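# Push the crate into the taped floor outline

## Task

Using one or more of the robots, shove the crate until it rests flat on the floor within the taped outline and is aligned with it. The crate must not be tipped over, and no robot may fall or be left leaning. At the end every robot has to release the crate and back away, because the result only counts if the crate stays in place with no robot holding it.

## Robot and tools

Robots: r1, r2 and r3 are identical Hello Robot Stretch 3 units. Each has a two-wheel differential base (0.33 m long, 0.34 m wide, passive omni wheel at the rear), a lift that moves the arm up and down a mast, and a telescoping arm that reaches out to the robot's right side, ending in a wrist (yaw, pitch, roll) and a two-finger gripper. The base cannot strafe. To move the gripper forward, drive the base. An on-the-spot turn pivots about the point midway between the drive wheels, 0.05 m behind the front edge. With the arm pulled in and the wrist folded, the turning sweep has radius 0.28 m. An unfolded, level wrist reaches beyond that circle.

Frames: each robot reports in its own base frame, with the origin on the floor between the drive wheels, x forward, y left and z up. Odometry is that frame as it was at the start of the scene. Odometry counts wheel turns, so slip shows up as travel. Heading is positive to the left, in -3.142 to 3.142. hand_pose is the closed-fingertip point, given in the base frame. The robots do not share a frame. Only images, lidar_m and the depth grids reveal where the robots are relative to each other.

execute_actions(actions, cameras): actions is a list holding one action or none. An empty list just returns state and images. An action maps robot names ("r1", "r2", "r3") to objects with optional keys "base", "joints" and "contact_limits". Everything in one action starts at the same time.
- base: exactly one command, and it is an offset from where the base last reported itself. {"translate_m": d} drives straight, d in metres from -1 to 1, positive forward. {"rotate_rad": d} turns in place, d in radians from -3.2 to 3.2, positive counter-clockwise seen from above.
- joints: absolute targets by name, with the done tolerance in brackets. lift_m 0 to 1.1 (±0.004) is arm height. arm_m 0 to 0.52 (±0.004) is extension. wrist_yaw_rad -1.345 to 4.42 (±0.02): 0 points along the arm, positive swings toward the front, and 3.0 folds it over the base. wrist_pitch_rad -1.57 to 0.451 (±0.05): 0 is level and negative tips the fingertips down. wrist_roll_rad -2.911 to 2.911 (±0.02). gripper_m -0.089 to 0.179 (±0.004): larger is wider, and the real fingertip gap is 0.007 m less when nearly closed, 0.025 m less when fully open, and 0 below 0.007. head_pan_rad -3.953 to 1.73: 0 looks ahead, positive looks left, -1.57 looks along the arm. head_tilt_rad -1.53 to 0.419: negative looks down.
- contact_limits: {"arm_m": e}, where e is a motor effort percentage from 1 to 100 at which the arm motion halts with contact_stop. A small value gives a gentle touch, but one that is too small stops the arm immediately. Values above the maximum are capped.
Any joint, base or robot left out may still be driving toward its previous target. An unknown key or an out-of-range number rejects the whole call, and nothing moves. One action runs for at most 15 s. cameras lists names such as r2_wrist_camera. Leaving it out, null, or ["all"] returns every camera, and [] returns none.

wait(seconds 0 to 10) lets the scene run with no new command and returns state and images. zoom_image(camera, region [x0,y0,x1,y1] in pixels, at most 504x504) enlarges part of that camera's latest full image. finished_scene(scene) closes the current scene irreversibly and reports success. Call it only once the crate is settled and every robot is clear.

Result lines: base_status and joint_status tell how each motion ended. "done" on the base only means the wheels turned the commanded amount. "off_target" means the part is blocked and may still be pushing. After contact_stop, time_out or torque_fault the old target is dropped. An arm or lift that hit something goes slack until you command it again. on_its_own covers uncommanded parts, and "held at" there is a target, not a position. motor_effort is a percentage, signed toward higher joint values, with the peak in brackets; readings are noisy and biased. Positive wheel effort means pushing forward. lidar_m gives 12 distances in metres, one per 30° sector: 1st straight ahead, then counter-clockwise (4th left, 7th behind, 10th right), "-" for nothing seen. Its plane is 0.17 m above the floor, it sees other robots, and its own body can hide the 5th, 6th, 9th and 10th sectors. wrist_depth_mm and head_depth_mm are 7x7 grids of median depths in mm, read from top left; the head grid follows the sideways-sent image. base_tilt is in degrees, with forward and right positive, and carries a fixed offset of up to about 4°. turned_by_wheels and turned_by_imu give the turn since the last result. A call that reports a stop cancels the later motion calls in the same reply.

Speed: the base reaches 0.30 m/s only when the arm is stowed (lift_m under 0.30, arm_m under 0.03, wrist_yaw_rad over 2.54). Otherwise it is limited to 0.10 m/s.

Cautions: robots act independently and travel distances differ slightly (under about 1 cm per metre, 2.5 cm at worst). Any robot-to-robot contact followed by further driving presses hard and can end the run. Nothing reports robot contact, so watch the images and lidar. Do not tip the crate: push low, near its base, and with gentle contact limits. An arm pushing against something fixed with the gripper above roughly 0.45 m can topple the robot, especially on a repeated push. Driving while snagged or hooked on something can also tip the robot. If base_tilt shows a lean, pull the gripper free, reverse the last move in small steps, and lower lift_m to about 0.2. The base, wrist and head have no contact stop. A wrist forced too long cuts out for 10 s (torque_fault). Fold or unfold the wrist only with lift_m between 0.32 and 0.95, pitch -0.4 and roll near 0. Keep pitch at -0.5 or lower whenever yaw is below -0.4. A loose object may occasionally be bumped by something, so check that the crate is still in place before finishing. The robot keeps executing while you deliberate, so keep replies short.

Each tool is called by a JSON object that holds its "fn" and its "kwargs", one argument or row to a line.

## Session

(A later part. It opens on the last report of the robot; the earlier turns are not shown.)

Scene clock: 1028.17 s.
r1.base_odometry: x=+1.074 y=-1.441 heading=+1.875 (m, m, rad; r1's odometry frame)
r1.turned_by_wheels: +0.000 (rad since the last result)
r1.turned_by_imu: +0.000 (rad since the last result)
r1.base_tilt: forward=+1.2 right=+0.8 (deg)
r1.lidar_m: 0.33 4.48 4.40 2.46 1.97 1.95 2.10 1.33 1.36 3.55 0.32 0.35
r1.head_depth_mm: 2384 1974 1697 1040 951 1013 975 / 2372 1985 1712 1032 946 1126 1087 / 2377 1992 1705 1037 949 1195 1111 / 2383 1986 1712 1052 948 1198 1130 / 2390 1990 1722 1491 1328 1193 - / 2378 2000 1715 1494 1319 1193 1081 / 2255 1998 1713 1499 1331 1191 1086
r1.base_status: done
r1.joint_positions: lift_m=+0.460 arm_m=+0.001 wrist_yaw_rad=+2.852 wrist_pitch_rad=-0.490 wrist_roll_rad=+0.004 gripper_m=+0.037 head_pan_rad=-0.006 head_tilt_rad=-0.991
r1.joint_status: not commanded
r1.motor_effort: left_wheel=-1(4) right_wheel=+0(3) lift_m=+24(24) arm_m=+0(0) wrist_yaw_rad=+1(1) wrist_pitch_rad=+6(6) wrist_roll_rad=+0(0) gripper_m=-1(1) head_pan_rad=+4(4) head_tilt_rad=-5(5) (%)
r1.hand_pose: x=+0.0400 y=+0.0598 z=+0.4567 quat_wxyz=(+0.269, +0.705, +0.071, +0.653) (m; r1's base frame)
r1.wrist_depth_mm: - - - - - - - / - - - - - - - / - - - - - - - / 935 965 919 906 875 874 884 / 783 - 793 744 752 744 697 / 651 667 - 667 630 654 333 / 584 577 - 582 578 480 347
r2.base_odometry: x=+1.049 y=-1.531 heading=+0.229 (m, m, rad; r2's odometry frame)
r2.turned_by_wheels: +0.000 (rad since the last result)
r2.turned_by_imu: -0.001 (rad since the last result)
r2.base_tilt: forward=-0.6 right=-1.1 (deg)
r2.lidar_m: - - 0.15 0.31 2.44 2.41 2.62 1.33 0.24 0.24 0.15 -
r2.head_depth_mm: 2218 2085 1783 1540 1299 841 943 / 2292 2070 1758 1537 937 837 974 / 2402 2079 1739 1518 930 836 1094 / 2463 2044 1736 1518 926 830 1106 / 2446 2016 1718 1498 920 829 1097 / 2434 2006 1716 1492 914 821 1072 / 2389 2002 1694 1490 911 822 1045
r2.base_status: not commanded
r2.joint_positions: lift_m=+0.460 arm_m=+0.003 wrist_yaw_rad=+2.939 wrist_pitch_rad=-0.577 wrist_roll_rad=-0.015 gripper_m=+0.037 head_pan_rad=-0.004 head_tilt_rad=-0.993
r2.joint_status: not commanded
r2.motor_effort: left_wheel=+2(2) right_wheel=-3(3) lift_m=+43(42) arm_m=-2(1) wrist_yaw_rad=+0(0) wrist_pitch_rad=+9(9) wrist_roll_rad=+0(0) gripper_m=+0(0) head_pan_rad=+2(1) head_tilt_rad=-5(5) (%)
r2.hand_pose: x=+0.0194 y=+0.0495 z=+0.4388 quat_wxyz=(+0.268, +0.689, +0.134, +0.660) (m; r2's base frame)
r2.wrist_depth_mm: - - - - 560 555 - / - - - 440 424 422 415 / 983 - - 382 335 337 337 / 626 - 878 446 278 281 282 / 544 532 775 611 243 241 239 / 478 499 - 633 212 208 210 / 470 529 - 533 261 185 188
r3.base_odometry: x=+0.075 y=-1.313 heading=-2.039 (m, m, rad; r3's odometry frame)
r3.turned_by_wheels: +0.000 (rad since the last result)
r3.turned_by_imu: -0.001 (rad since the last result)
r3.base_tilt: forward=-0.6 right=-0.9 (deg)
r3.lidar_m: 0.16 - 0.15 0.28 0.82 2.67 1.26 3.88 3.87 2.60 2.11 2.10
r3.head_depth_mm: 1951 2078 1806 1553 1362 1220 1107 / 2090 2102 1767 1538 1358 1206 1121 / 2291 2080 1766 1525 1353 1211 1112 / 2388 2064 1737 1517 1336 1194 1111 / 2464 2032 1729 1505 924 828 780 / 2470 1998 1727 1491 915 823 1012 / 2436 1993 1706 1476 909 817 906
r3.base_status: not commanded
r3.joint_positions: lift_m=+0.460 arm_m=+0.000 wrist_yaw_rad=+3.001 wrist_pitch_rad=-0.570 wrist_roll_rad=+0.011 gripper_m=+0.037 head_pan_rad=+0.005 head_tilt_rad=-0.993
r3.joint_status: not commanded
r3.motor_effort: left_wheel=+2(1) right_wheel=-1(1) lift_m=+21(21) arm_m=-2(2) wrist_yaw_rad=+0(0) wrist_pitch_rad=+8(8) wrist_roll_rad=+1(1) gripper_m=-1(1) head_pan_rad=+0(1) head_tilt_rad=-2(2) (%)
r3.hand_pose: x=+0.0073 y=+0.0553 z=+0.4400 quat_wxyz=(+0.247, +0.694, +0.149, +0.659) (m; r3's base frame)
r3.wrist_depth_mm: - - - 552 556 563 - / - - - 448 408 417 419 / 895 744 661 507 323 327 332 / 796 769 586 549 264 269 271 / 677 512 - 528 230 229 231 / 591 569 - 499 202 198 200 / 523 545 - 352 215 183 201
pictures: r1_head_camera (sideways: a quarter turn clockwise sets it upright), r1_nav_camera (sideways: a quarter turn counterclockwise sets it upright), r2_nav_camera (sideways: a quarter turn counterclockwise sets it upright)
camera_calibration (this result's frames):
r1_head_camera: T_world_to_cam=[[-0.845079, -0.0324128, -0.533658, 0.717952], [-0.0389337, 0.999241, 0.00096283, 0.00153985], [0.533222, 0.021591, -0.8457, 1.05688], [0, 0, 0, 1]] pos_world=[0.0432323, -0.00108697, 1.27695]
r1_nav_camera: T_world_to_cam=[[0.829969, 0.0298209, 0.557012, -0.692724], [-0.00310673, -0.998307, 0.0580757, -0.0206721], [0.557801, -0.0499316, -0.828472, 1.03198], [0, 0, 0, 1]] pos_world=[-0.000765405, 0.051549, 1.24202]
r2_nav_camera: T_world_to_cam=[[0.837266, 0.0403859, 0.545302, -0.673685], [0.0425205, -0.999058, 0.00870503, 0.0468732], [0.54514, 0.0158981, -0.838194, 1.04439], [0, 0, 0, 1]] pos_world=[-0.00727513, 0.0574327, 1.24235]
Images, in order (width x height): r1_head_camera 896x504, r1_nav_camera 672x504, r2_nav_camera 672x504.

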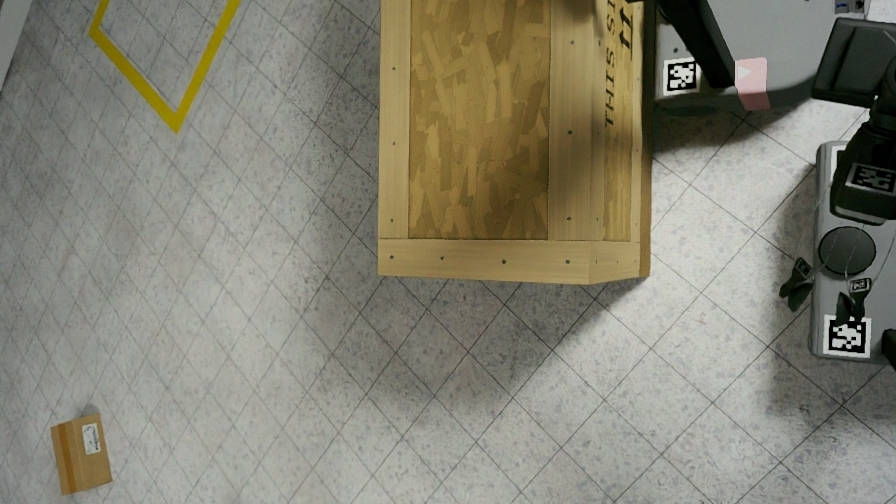

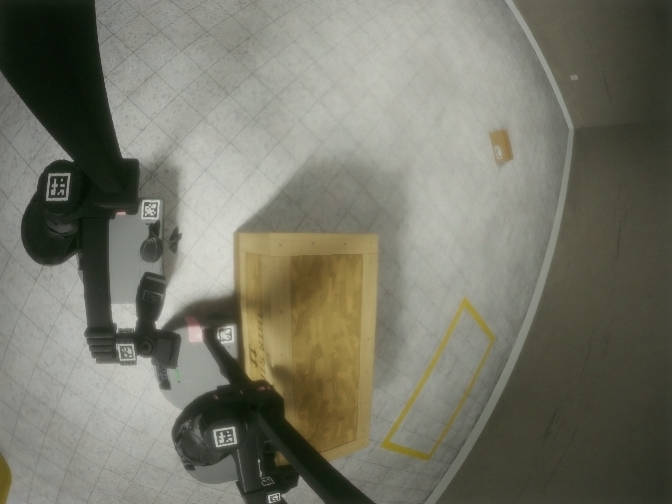

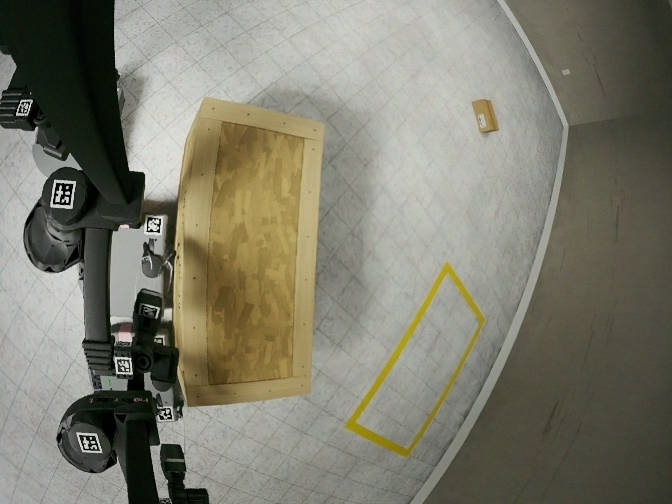

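{"fn": "execute_actions", "kwargs": {
  "actions": [
    {"r1":{"base":{"translate_m":0.12}},"r2":{"joints":{"lift_m":0.66}}}
  ],
  "cameras": ["r1_nav_camera","r1_head_camera"]
}}

{"fn": "execute_actions", "kwargs": {
  "actions": [
    {"r1":{"base":{"translate_m":0.15}}}
  ],
  "cameras": ["r1_nav_camera","r1_head_camera","r2_nav_camera","r2_head_camera","r3_head_camera"]
}}

Scene clock: 1055.70 s.
r1.base_odometry: x=+1.038 y=-1.327 heading=+1.875 (m, m, rad; r1's odometry frame)
r1.turned_by_wheels: +0.000 (rad since the last result)
r1.turned_by_imu: -0.001 (rad since the last result)
r1.base_tilt: forward=+1.2 right=+0.7 (deg)
r1.lidar_m: 0.21 0.22 4.33 2.59 2.06 2.04 2.21 1.42 4.35 0.27 0.28 0.22
r1.head_depth_mm: 2372 1999 1703 1034 920 1000 914 / 2385 1989 1691 1033 925 1012 1090 / 2381 1980 1698 1036 922 1058 1113 / 2359 1995 1711 1033 921 1072 1131 / 2390 1997 1699 1485 1333 1193 - / 2416 1997 1700 1497 1328 1195 1084 / 2404 2009 1716 1498 1330 1194 1087
r1.base_status: done
r1.joint_positions: lift_m=+0.460 arm_m=+0.001 wrist_yaw_rad=+2.852 wrist_pitch_rad=-0.490 wrist_roll_rad=+0.004 gripper_m=+0.037 head_pan_rad=-0.006 head_tilt_rad=-0.991
r1.joint_status: not commanded
r1.motor_effort: left_wheel=-2(4) right_wheel=+1(5) lift_m=+24(24) arm_m=+0(0) wrist_yaw_rad=+0(1) wrist_pitch_rad=+6(7) wrist_roll_rad=+0(0) gripper_m=-1(0) head_pan_rad=+3(3) head_tilt_rad=-5(5) (%)
r1.hand_pose: x=+0.0400 y=+0.0598 z=+0.4567 quat_wxyz=(+0.269, +0.705, +0.071, +0.653) (m; r1's base frame)
r1.wrist_depth_mm: - - - - - - - / - - - - - - - / - - - - - - - / 927 943 900 920 892 907 881 / 755 - 777 752 765 749 239 / 659 675 - 648 627 294 218 / 581 580 - 585 573 291 217
r2.base_odometry: x=+1.049 y=-1.531 heading=+0.229 (m, m, rad; r2's odometry frame)
r2.turned_by_wheels: +0.000 (rad since the last result)
r2.turned_by_imu: -0.002 (rad since the last result)
r2.base_tilt: forward=-0.5 right=-1.3 (deg)
r2.lidar_m: - - 0.15 0.31 0.41 2.42 2.62 1.33 0.25 0.24 0.15 -
r2.head_depth_mm: 2215 2085 1767 1547 1297 840 799 / 2331 2057 1767 1534 933 841 957 / 2428 2049 1753 1519 933 834 1097 / 2477 2035 1727 1512 924 833 1109 / 2454 2031 1715 1510 922 826 944 / 2401 2003 1721 1497 914 822 1072 / 2424 1981 1702 1491 910 819 1042
r2.base_status: not commanded
r2.joint_positions: lift_m=+0.660 arm_m=+0.003 wrist_yaw_rad=+2.939 wrist_pitch_rad=-0.577 wrist_roll_rad=-0.015 gripper_m=+0.037 head_pan_rad=-0.004 head_tilt_rad=-0.993
r2.joint_status: all done
r2.motor_effort: left_wheel=+2(2) right_wheel=-2(3) lift_m=+56(58) arm_m=-1(2) wrist_yaw_rad=+0(1) wrist_pitch_rad=+9(9) wrist_roll_rad=+0(0) gripper_m=+0(0) head_pan_rad=+2(2) head_tilt_rad=-6(5) (%)
r2.hand_pose: x=+0.0194 y=+0.0495 z=+0.6384 quat_wxyz=(+0.268, +0.689, +0.134, +0.660) (m; r2's base frame)
r2.wrist_depth_mm: - - - - - - - / - - - - - - - / - - - - 701 - - / - - - 606 583 591 - / - 966 - 623 500 500 511 / 902 702 - 787 453 440 438 / 775 627 790 697 378 390 387
r3.base_odometry: x=+0.075 y=-1.313 heading=-2.039 (m, m, rad; r3's odometry frame)
r3.turned_by_wheels: +0.000 (rad since the last result)
r3.turned_by_imu: -0.001 (rad since the last result)
r3.base_tilt: forward=-0.7 right=-0.8 (deg)
r3.lidar_m: 0.17 - 0.15 0.28 2.69 2.67 1.26 3.88 3.87 2.60 2.12 2.10
r3.head_depth_mm: 1946 2093 1778 1542 1366 1221 1098 / 2092 2104 1773 1526 1353 1220 1130 / 2258 2101 1757 1530 1347 1216 1116 / 2369 2049 1744 1518 1339 1192 1114 / 2466 2045 1732 1498 922 827 782 / 2437 2009 1710 1492 916 819 1007 / 2423 2023 1696 1477 907 815 905
r3.base_status: not commanded
r3.joint_positions: lift_m=+0.460 arm_m=+0.000 wrist_yaw_rad=+3.001 wrist_pitch_rad=-0.570 wrist_roll_rad=+0.011 gripper_m=+0.037 head_pan_rad=+0.005 head_tilt_rad=-0.993
r3.joint_status: not commanded
r3.motor_effort: left_wheel=+1(1) right_wheel=-1(1) lift_m=+21(21) arm_m=-2(2) wrist_yaw_rad=-1(1) wrist_pitch_rad=+7(7) wrist_roll_rad=+1(1) gripper_m=+0(1) head_pan_rad=-1(2) head_tilt_rad=-2(2) (%)
r3.hand_pose: x=+0.0073 y=+0.0553 z=+0.4400 quat_wxyz=(+0.247, +0.694, +0.149, +0.659) (m; r3's base frame)
r3.wrist_depth_mm: - - - 581 552 572 - / - - 936 441 406 414 418 / 955 908 641 508 321 326 334 / 775 775 584 548 263 269 273 / 676 511 - 528 229 230 230 / 598 562 - 502 202 199 199 / 521 541 - 350 215 183 201
pictures: r1_head_camera (sideways: a quarter turn clockwise sets it upright), r1_nav_camera (sideways: a quarter turn counterclockwise sets it upright)
camera_calibration (this result's frames):
r1_head_camera: T_world_to_cam=[[-0.845079, -0.032413, -0.533658, 0.717952], [-0.0389339, 0.999241, 0.00096283, 0.00153985], [0.533222, 0.0215911, -0.8457, 1.05688], [0, 0, 0, 1]] pos_world=[0.0432323, -0.00108696, 1.27695]
r1_nav_camera: T_world_to_cam=[[0.829969, 0.029821, 0.557012, -0.692724], [-0.00310653, -0.998307, 0.0580757, -0.0206721], [0.557801, -0.0499314, -0.828472, 1.03198], [0, 0, 0, 1]] pos_world=[-0.000765415, 0.051549, 1.24202]
Images, in order (width x height): r1_head_camera 896x504, r1_nav_camera 672x504.

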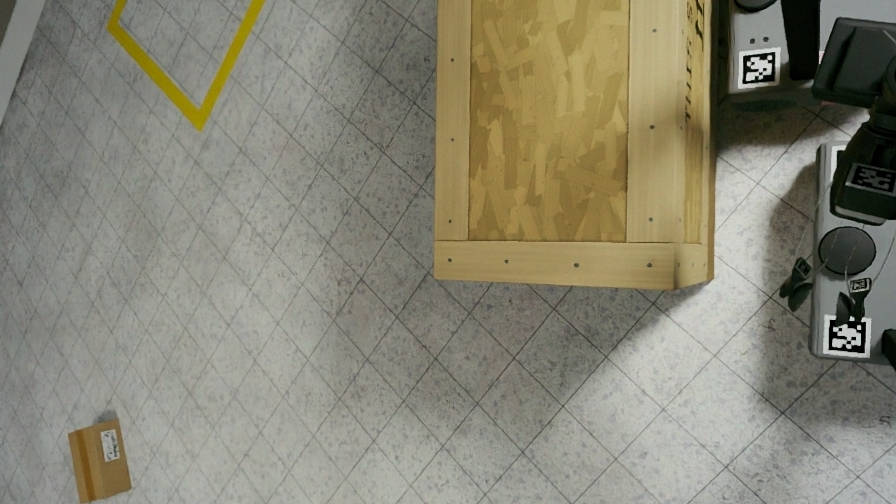

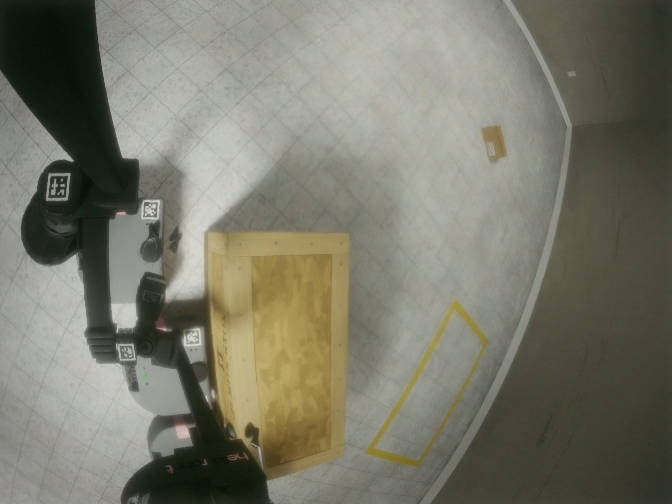

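Scene clock: 1058.27 s.
r1.base_odometry: x=+0.993 y=-1.183 heading=+1.875 (m, m, rad; r1's odometry frame)
r1.turned_by_wheels: +0.000 (rad since the last result)
r1.turned_by_imu: +0.000 (rad since the last result)
r1.base_tilt: forward=+1.2 right=+0.8 (deg)
r1.lidar_m: - - 4.27 2.73 2.18 2.16 2.35 1.54 0.28 0.27 0.15 -
r1.head_depth_mm: 2318 1987 1687 1493 923 829 911 / 2387 1990 1694 1487 918 829 929 / 2394 1999 1693 1505 920 829 782 / 2389 1983 1709 1490 920 831 782 / 2410 1991 1711 1487 1325 1191 - / 2389 1993 1695 1491 1333 1192 1084 / 2402 1993 1711 1494 1326 1193 1082
r1.base_status: done
r1.joint_positions: lift_m=+0.460 arm_m=+0.001 wrist_yaw_rad=+2.852 wrist_pitch_rad=-0.490 wrist_roll_rad=+0.004 gripper_m=+0.037 head_pan_rad=-0.006 head_tilt_rad=-0.991
r1.joint_status: not commanded
r1.motor_effort: left_wheel=-1(5) right_wheel=+0(5) lift_m=+23(24) arm_m=+0(0) wrist_yaw_rad=+1(1) wrist_pitch_rad=+6(6) wrist_roll_rad=+0(0) gripper_m=+0(0) head_pan_rad=+3(4) head_tilt_rad=-5(5) (%)
r1.hand_pose: x=+0.0400 y=+0.0598 z=+0.4567 quat_wxyz=(+0.269, +0.705, +0.071, +0.653) (m; r1's base frame)
r1.wrist_depth_mm: - - - - - - - / - - - - - - - / - - - - - - - / 951 959 920 885 883 901 858 / 770 - 772 758 761 251 240 / 671 657 - 654 206 210 208 / 585 583 - 575 185 186 185
r2.base_odometry: x=+1.049 y=-1.531 heading=+0.229 (m, m, rad; r2's odometry frame)
r2.turned_by_wheels: +0.000 (rad since the last result)
r2.turned_by_imu: -0.001 (rad since the last result)
r2.base_tilt: forward=-0.6 right=-1.0 (deg)
r2.lidar_m: - - 0.15 0.31 2.44 2.41 2.62 1.32 0.24 0.24 0.15 -
r2.head_depth_mm: 2213 2085 1784 1547 1303 841 797 / 2341 2079 1764 1537 938 839 957 / 2389 2060 1755 1513 932 835 1096 / 2466 2042 1737 1515 922 831 1100 / 2435 2017 1723 1496 920 824 944 / 2435 2002 1719 1491 914 822 1069 / 2405 1987 1699 1487 910 818 936
r2.base_status: not commanded
r2.joint_positions: lift_m=+0.660 arm_m=+0.003 wrist_yaw_rad=+2.939 wrist_pitch_rad=-0.577 wrist_roll_rad=-0.015 gripper_m=+0.037 head_pan_rad=-0.004 head_tilt_rad=-0.993
r2.joint_status: not commanded
r2.motor_effort: left_wheel=+2(2) right_wheel=-3(3) lift_m=+56(56) arm_m=-2(1) wrist_yaw_rad=+0(0) wrist_pitch_rad=+9(9) wrist_roll_rad=+0(0) gripper_m=+0(0) head_pan_rad=+2(2) head_tilt_rad=-5(6) (%)
r2.hand_pose: x=+0.0194 y=+0.0495 z=+0.6384 quat_wxyz=(+0.268, +0.689, +0.134, +0.660) (m; r2's base frame)
r2.wrist_depth_mm: - 282 - - - - - / - 284 307 - - - - / - - 330 650 696 - - / - - - 595 588 579 - / - 997 802 618 496 499 509 / 897 892 - 668 445 438 436 / 767 775 634 657 377 387 383
r3.base_odometry: x=+0.075 y=-1.313 heading=-2.039 (m, m, rad; r3's odometry frame)
r3.turned_by_wheels: +0.000 (rad since the last result)
r3.turned_by_imu: +0.000 (rad since the last result)
r3.base_tilt: forward=-0.6 right=-0.8 (deg)
r3.lidar_m: 0.16 - 0.15 0.28 2.69 2.67 1.26 3.89 3.85 2.60 2.12 2.11
r3.head_depth_mm: 1961 2076 1786 1541 1357 1217 1103 / 2102 2092 1782 1538 1358 1213 1128 / 2275 2080 1764 1532 1345 1206 1111 / 2391 2051 1742 1515 1338 1204 1119 / 2501 2040 1713 1493 920 825 779 / 2448 2024 1715 1485 918 820 1013 / 2422 2002 1698 1479 910 819 906
r3.base_status: not commanded
r3.joint_positions: lift_m=+0.460 arm_m=+0.000 wrist_yaw_rad=+3.001 wrist_pitch_rad=-0.570 wrist_roll_rad=+0.011 gripper_m=+0.037 head_pan_rad=+0.005 head_tilt_rad=-0.993
r3.joint_status: not commanded
r3.motor_effort: left_wheel=+1(2) right_wheel=-1(1) lift_m=+21(21) arm_m=-2(2) wrist_yaw_rad=+0(1) wrist_pitch_rad=+8(8) wrist_roll_rad=+1(1) gripper_m=+0(1) head_pan_rad=+0(1) head_tilt_rad=-2(2) (%)
r3.hand_pose: x=+0.0073 y=+0.0553 z=+0.4400 quat_wxyz=(+0.247, +0.694, +0.149, +0.659) (m; r3's base frame)
r3.wrist_depth_mm: - - - 573 551 568 - / - - 828 449 408 417 421 / 925 928 646 499 319 327 334 / 791 779 585 539 265 272 274 / 687 509 - 528 229 231 230 / 590 572 - 503 202 198 200 / 519 542 - 351 215 183 202
pictures: r1_head_camera (sideways: a quarter turn clockwise sets it upright), r1_nav_camera (sideways: a quarter turn counterclockwise sets it upright), r2_head_camera (sideways: a quarter turn clockwise sets it upright), r2_nav_camera (sideways: a quarter turn counterclockwise sets it upright), r3_head_camera (sideways: a quarter turn clockwise sets it upright)
camera_calibration (this result's frames):
r1_head_camera: T_world_to_cam=[[-0.845079, -0.0324127, -0.533658, 0.717952], [-0.0389336, 0.999241, 0.00096283, 0.00153985], [0.533222, 0.0215909, -0.8457, 1.05688], [0, 0, 0, 1]] pos_world=[0.0432323, -0.00108697, 1.27695]
r1_nav_camera: T_world_to_cam=[[0.829969, 0.0298208, 0.557012, -0.692724], [-0.00310685, -0.998307, 0.0580757, -0.0206721], [0.557801, -0.0499316, -0.828472, 1.03198], [0, 0, 0, 1]] pos_world=[-0.000765399, 0.051549, 1.24202]
r2_head_camera: T_world_to_cam=[[-0.856037, -0.00434454, -0.516897, 0.69334], [0.0242139, 0.99853, -0.0484935, 0.0603945], [0.516348, -0.0540283, -0.854673, 1.06459], [0, 0, 0, 1]] pos_world=[0.0423637, 0.00022452, 1.27119]
r2_nav_camera: T_world_to_cam=[[0.837266, 0.0403858, 0.545302, -0.673685], [0.0425204, -0.999058, 0.00870503, 0.0468732], [0.54514, 0.015898, -0.838194, 1.04439], [0, 0, 0, 1]] pos_world=[-0.00727512, 0.0574327, 1.24235]
r3_head_camera: T_world_to_cam=[[-0.838496, -0.0452918, -0.543023, 0.724773], [-0.0135268, 0.997963, -0.0623497, 0.0772294], [0.544741, -0.0449346, -0.8374, 1.04568], [0, 0, 0, 1]] pos_world=[0.0391402, 0.00274131, 1.27403]
Images, in order (width x height): r1_head_camera 896x504, r1_nav_camera 672x504, r2_head_camera 896x504, r2_nav_camera 672x504, r3_head_camera 896x504.

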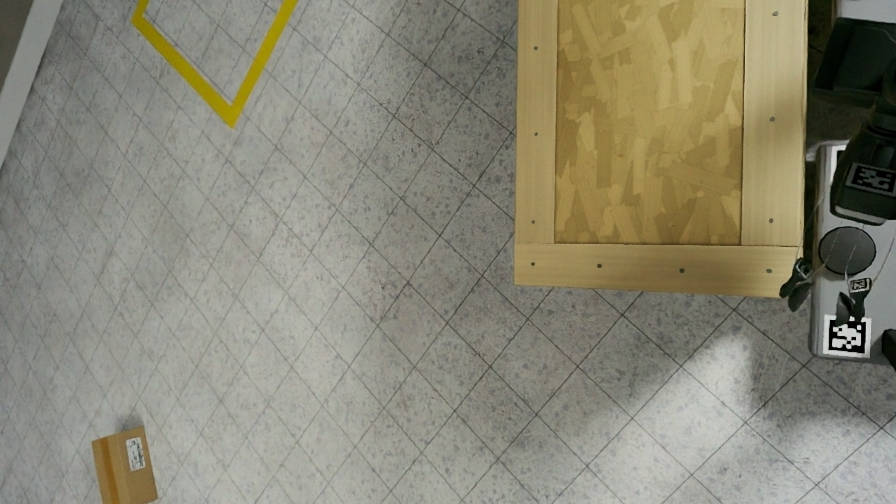

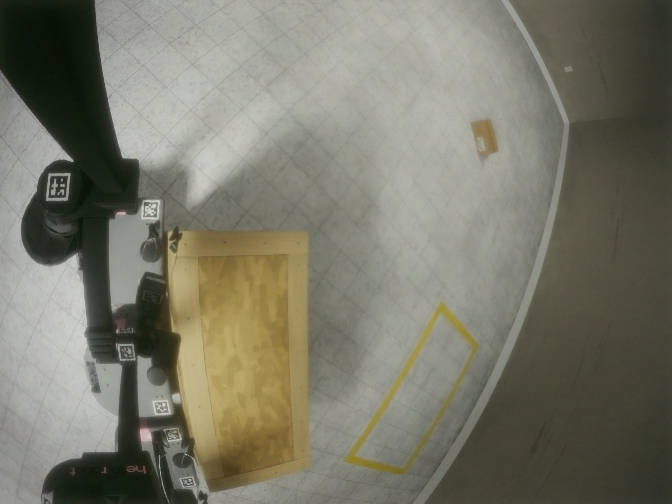

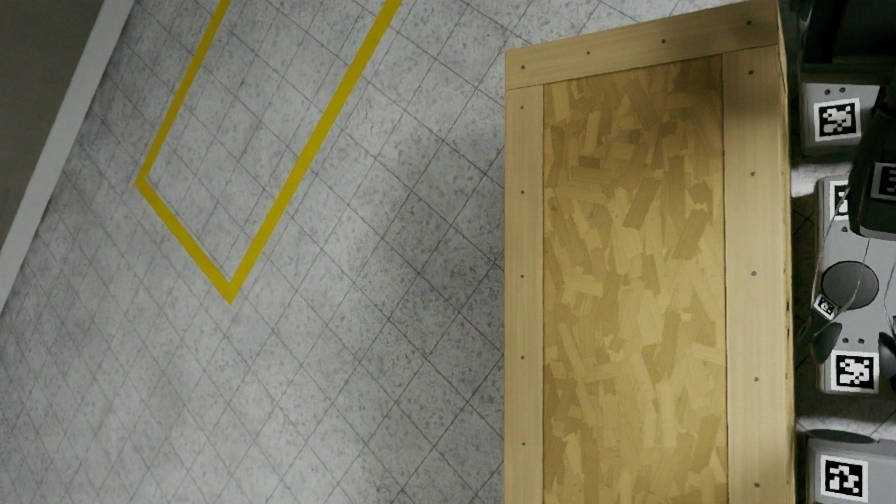

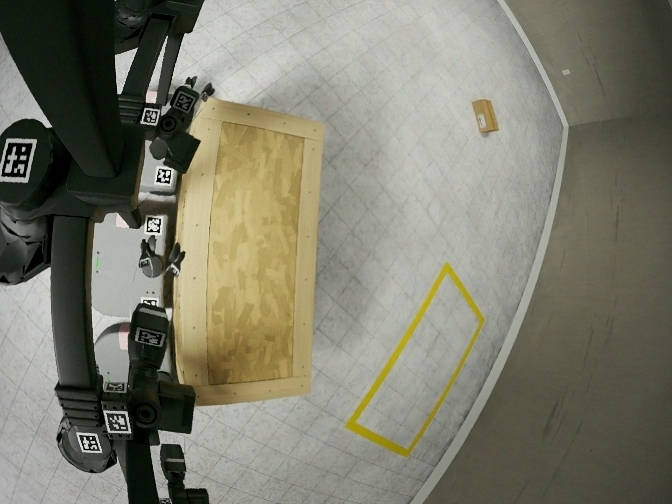

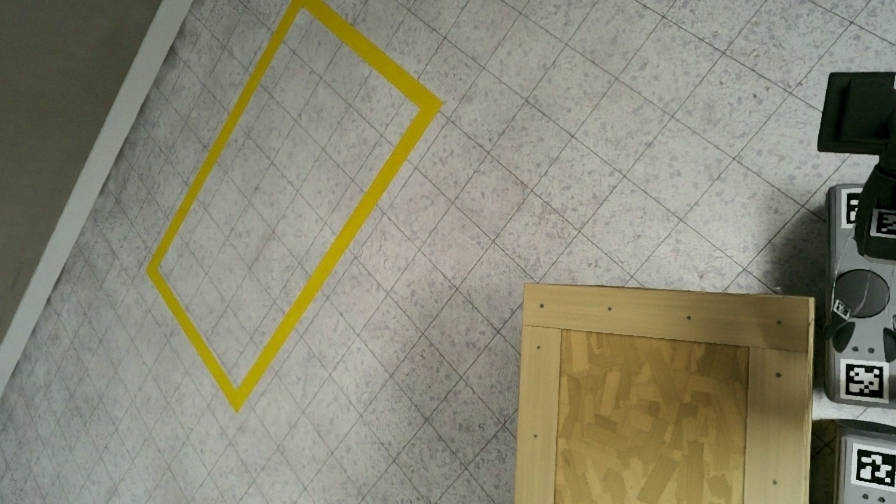

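{"fn": "execute_actions", "kwargs": {
  "actions": [
    {"r1":{"base":{"translate_m":0.30}},"r2":{"base":{"translate_m":0.235}},"r3":{"base":{"translate_m":0.17}}}
  ],
  "cameras": ["r1_nav_camera","r1_head_camera","r2_nav_camera","r2_head_camera","r3_head_camera"]
}}

Scene clock: 1104.87 s.
r1.base_odometry: x=+0.903 y=-0.898 heading=+1.875 (m, m, rad; r1's odometry frame)
r1.turned_by_wheels: +0.001 (rad since the last result)
r1.turned_by_imu: +0.001 (rad since the last result)
r1.base_tilt: forward=+1.1 right=+0.9 (deg)
r1.lidar_m: - - 4.17 2.88 2.31 2.28 2.48 1.68 0.28 0.21 0.15 -
r1.head_depth_mm: 2290 1978 1697 1490 921 829 781 / 2374 2007 1698 1492 919 830 780 / 2406 1987 1699 1488 917 830 784 / 2385 1972 1697 1494 920 828 - / 2391 1982 1710 1493 1326 1193 - / 2397 1989 1702 1500 1330 1195 1083 / 2388 1962 1714 1498 1321 1196 1086
r1.base_status: translate_m off_target (by the wheels' count: +0.2997 of +0.3000)
r1.joint_positions: lift_m=+0.460 arm_m=+0.001 wrist_yaw_rad=+2.852 wrist_pitch_rad=-0.490 wrist_roll_rad=+0.004 gripper_m=+0.037 head_pan_rad=-0.006 head_tilt_rad=-0.992
r1.joint_status: not commanded
r1.on_its_own: left_wheel is at rest, and its effort (+66) is outside its rest range (-18 to +18); right_wheel is at rest, and its effort (+29) is outside its rest range (-18 to +18)
r1.motor_effort: left_wheel=+66(78) right_wheel=+29(50) lift_m=+23(24) arm_m=+0(0) wrist_yaw_rad=+1(0) wrist_pitch_rad=+6(6) wrist_roll_rad=+0(0) gripper_m=-1(0) head_pan_rad=+4(4) head_tilt_rad=-5(5) (%)
r1.hand_pose: x=+0.0400 y=+0.0598 z=+0.4567 quat_wxyz=(+0.269, +0.705, +0.071, +0.653) (m; r1's base frame)
r1.wrist_depth_mm: - - - - - - - / - - - - - - - / - - - - - - - / 924 963 903 913 914 897 887 / 771 - 789 753 751 251 243 / 664 671 - 637 206 212 208 / 579 585 - 253 186 187 187
r2.base_odometry: x=+1.277 y=-1.478 heading=+0.229 (m, m, rad; r2's odometry frame)
r2.turned_by_wheels: +0.000 (rad since the last result)
r2.turned_by_imu: +0.006 (rad since the last result)
r2.base_tilt: forward=-0.6 right=-1.2 (deg)
r2.lidar_m: - - 0.15 0.21 2.57 2.55 1.57 1.50 0.25 0.21 0.15 -
r2.head_depth_mm: 2088 2094 1783 1548 1301 845 789 / 2242 2076 1763 1537 937 840 936 / 2358 2061 1745 1533 931 837 788 / 2426 2032 1719 1520 924 833 784 / 2437 2019 1715 1509 917 827 773 / 2410 1984 1705 1492 916 822 958 / 2415 1979 1694 1483 912 816 921
r2.base_status: translate_m off_target (by the wheels' count: +0.2348 of +0.2350)
r2.joint_positions: lift_m=+0.660 arm_m=+0.003 wrist_yaw_rad=+2.939 wrist_pitch_rad=-0.577 wrist_roll_rad=-0.015 gripper_m=+0.037 head_pan_rad=-0.004 head_tilt_rad=-0.993
r2.joint_status: not commanded
r2.on_its_own: right_wheel is at rest, and its effort (+33) is outside its rest range (-18 to +18)
r2.motor_effort: left_wheel=+16(79) right_wheel=+33(58) lift_m=+42(56) arm_m=-2(2) wrist_yaw_rad=+0(1) wrist_pitch_rad=+9(10) wrist_roll_rad=+0(0) gripper_m=+0(1) head_pan_rad=+2(1) head_tilt_rad=-5(6) (%)
r2.hand_pose: x=+0.0194 y=+0.0495 z=+0.6388 quat_wxyz=(+0.268, +0.689, +0.134, +0.660) (m; r2's base frame)
r2.wrist_depth_mm: - 282 - - - - - / - 282 309 - - - - / - - 320 - 717 - - / - - - 582 590 587 - / - 983 833 533 499 503 - / 909 910 - 521 450 440 438 / 801 780 643 456 378 387 389
r3.base_odometry: x=-0.002 y=-1.465 heading=-2.039 (m, m, rad; r3's odometry frame)
r3.turned_by_wheels: +0.000 (rad since the last result)
r3.turned_by_imu: +0.043 (rad since the last result)
r3.base_tilt: forward=-0.6 right=-0.9 (deg)
r3.lidar_m: 0.16 - 0.15 0.26 2.81 2.79 1.42 3.98 3.97 2.36 1.99 1.98
r3.head_depth_mm: 1869 2044 1794 1562 1368 1218 1101 / 2025 2106 1760 1532 1354 1212 1129 / 2204 2084 1755 1542 1346 1207 1118 / 2355 2058 1741 1510 1322 1199 1112 / 2476 2035 1719 1503 923 826 769 / 2468 2013 1710 1492 915 821 773 / 2410 2002 1706 1474 908 815 906
r3.base_status: done
r3.joint_positions: lift_m=+0.460 arm_m=+0.000 wrist_yaw_rad=+3.000 wrist_pitch_rad=-0.570 wrist_roll_rad=+0.011 gripper_m=+0.037 head_pan_rad=+0.005 head_tilt_rad=-0.993
r3.joint_status: not commanded
r3.motor_effort: left_wheel=+3(51) right_wheel=+4(34) lift_m=+20(21) arm_m=-2(2) wrist_yaw_rad=-1(0) wrist_pitch_rad=+8(8) wrist_roll_rad=+1(1) gripper_m=-1(1) head_pan_rad=-2(1) head_tilt_rad=-2(2) (%)
r3.hand_pose: x=+0.0073 y=+0.0553 z=+0.4400 quat_wxyz=(+0.247, +0.694, +0.149, +0.659) (m; r3's base frame)
r3.wrist_depth_mm: - - - 620 550 565 - / - - 830 466 408 413 423 / 934 957 675 529 323 329 332 / 774 801 586 549 265 271 274 / 678 646 - 496 229 230 233 / 598 581 - 474 202 198 200 / 531 547 - 279 178 180 185
pictures: r1_head_camera (sideways: a quarter turn clockwise sets it upright), r1_nav_camera (sideways: a quarter turn counterclockwise sets it upright), r2_head_camera (sideways: a quarter turn clockwise sets it upright), r2_nav_camera (sideways: a quarter turn counterclockwise sets it upright), r3_head_camera (sideways: a quarter turn clockwise sets it upright)
camera_calibration (this result's frames):
r1_head_camera: T_world_to_cam=[[-0.845777, -0.0324952, -0.532546, 0.716508], [-0.0390349, 0.999237, 0.00102232, 0.00146302], [0.532107, 0.0216526, -0.8464, 1.0578], [0, 0, 0, 1]] pos_world=[0.0431995, -0.00108295, 1.2769]
r1_nav_camera: T_world_to_cam=[[0.830698, 0.0299015, 0.555919, -0.691305], [-0.0029279, -0.998308, 0.0580715, -0.0206676], [0.556715, -0.0498676, -0.829205, 1.03294], [0, 0, 0, 1]] pos_world=[-0.000849473, 0.0515488, 1.24203]
r2_head_camera: T_world_to_cam=[[-0.856299, -0.00434311, -0.516462, 0.692774], [0.0241895, 0.99853, -0.0485035, 0.0604076], [0.515913, -0.0540265, -0.854936, 1.06493], [0, 0, 0, 1]] pos_world=[0.0423481, 0.000224578, 1.27117]
r2_nav_camera: T_world_to_cam=[[0.837543, 0.0403843, 0.544876, -0.673132], [0.0425245, -0.999058, 0.00868113, 0.0469043], [0.544713, 0.0158998, -0.838472, 1.04475], [0, 0, 0, 1]] pos_world=[-0.00730538, 0.0574329, 1.24236]
r3_head_camera: T_world_to_cam=[[-0.838495, -0.0452918, -0.543023, 0.724773], [-0.0135269, 0.997963, -0.0623497, 0.0772294], [0.544741, -0.0449345, -0.8374, 1.04568], [0, 0, 0, 1]] pos_world=[0.0391402, 0.00274131, 1.27403]
Images, in order (width x height): r1_head_camera 896x504, r1_nav_camera 672x504, r2_head_camera 896x504, r2_nav_camera 672x504, r3_head_camera 896x504.

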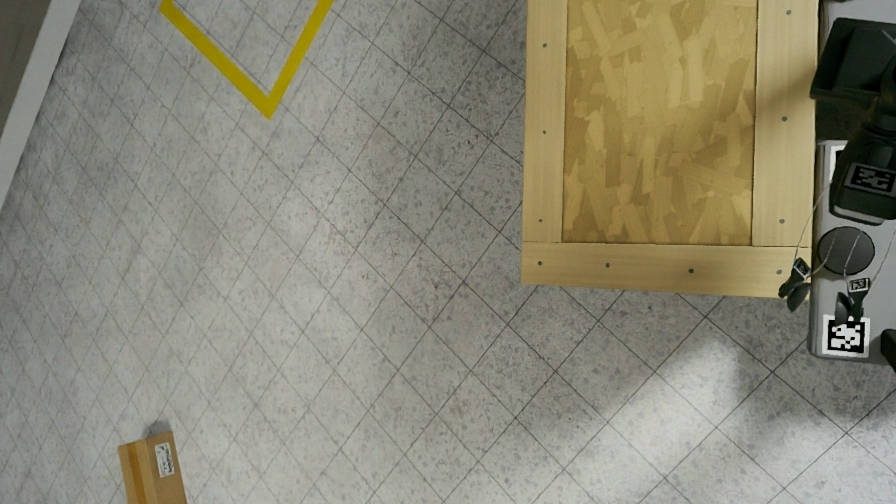

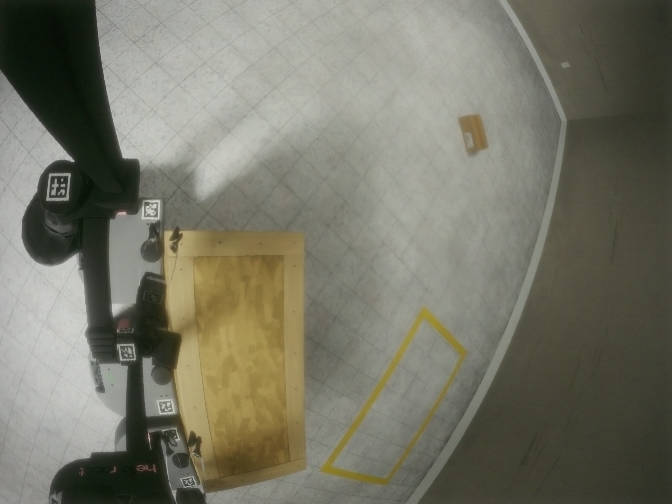

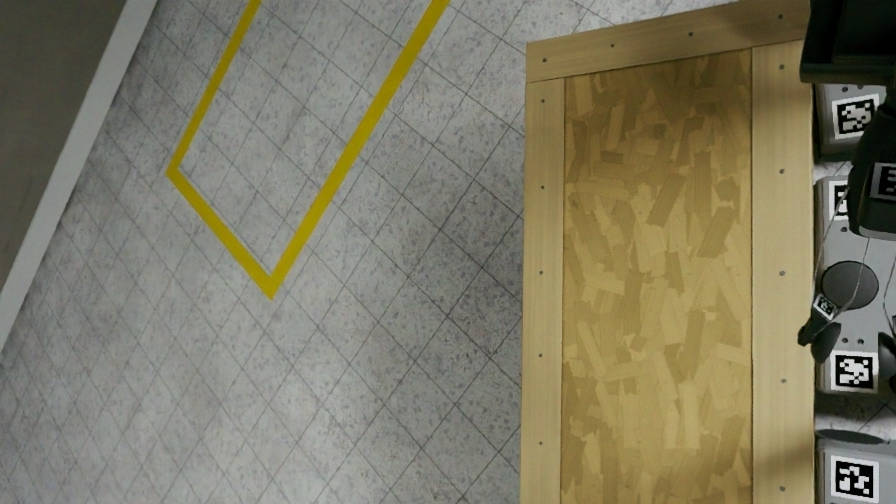

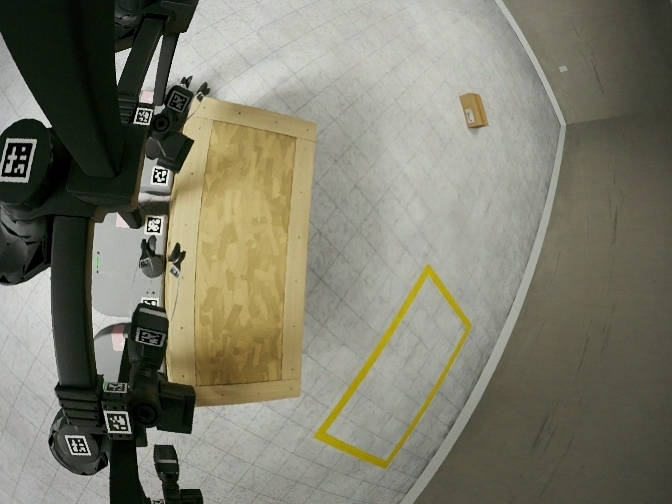

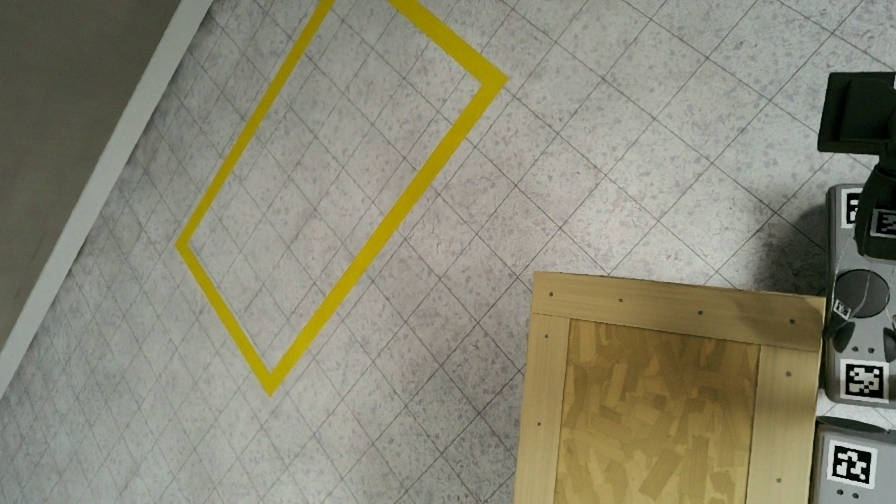

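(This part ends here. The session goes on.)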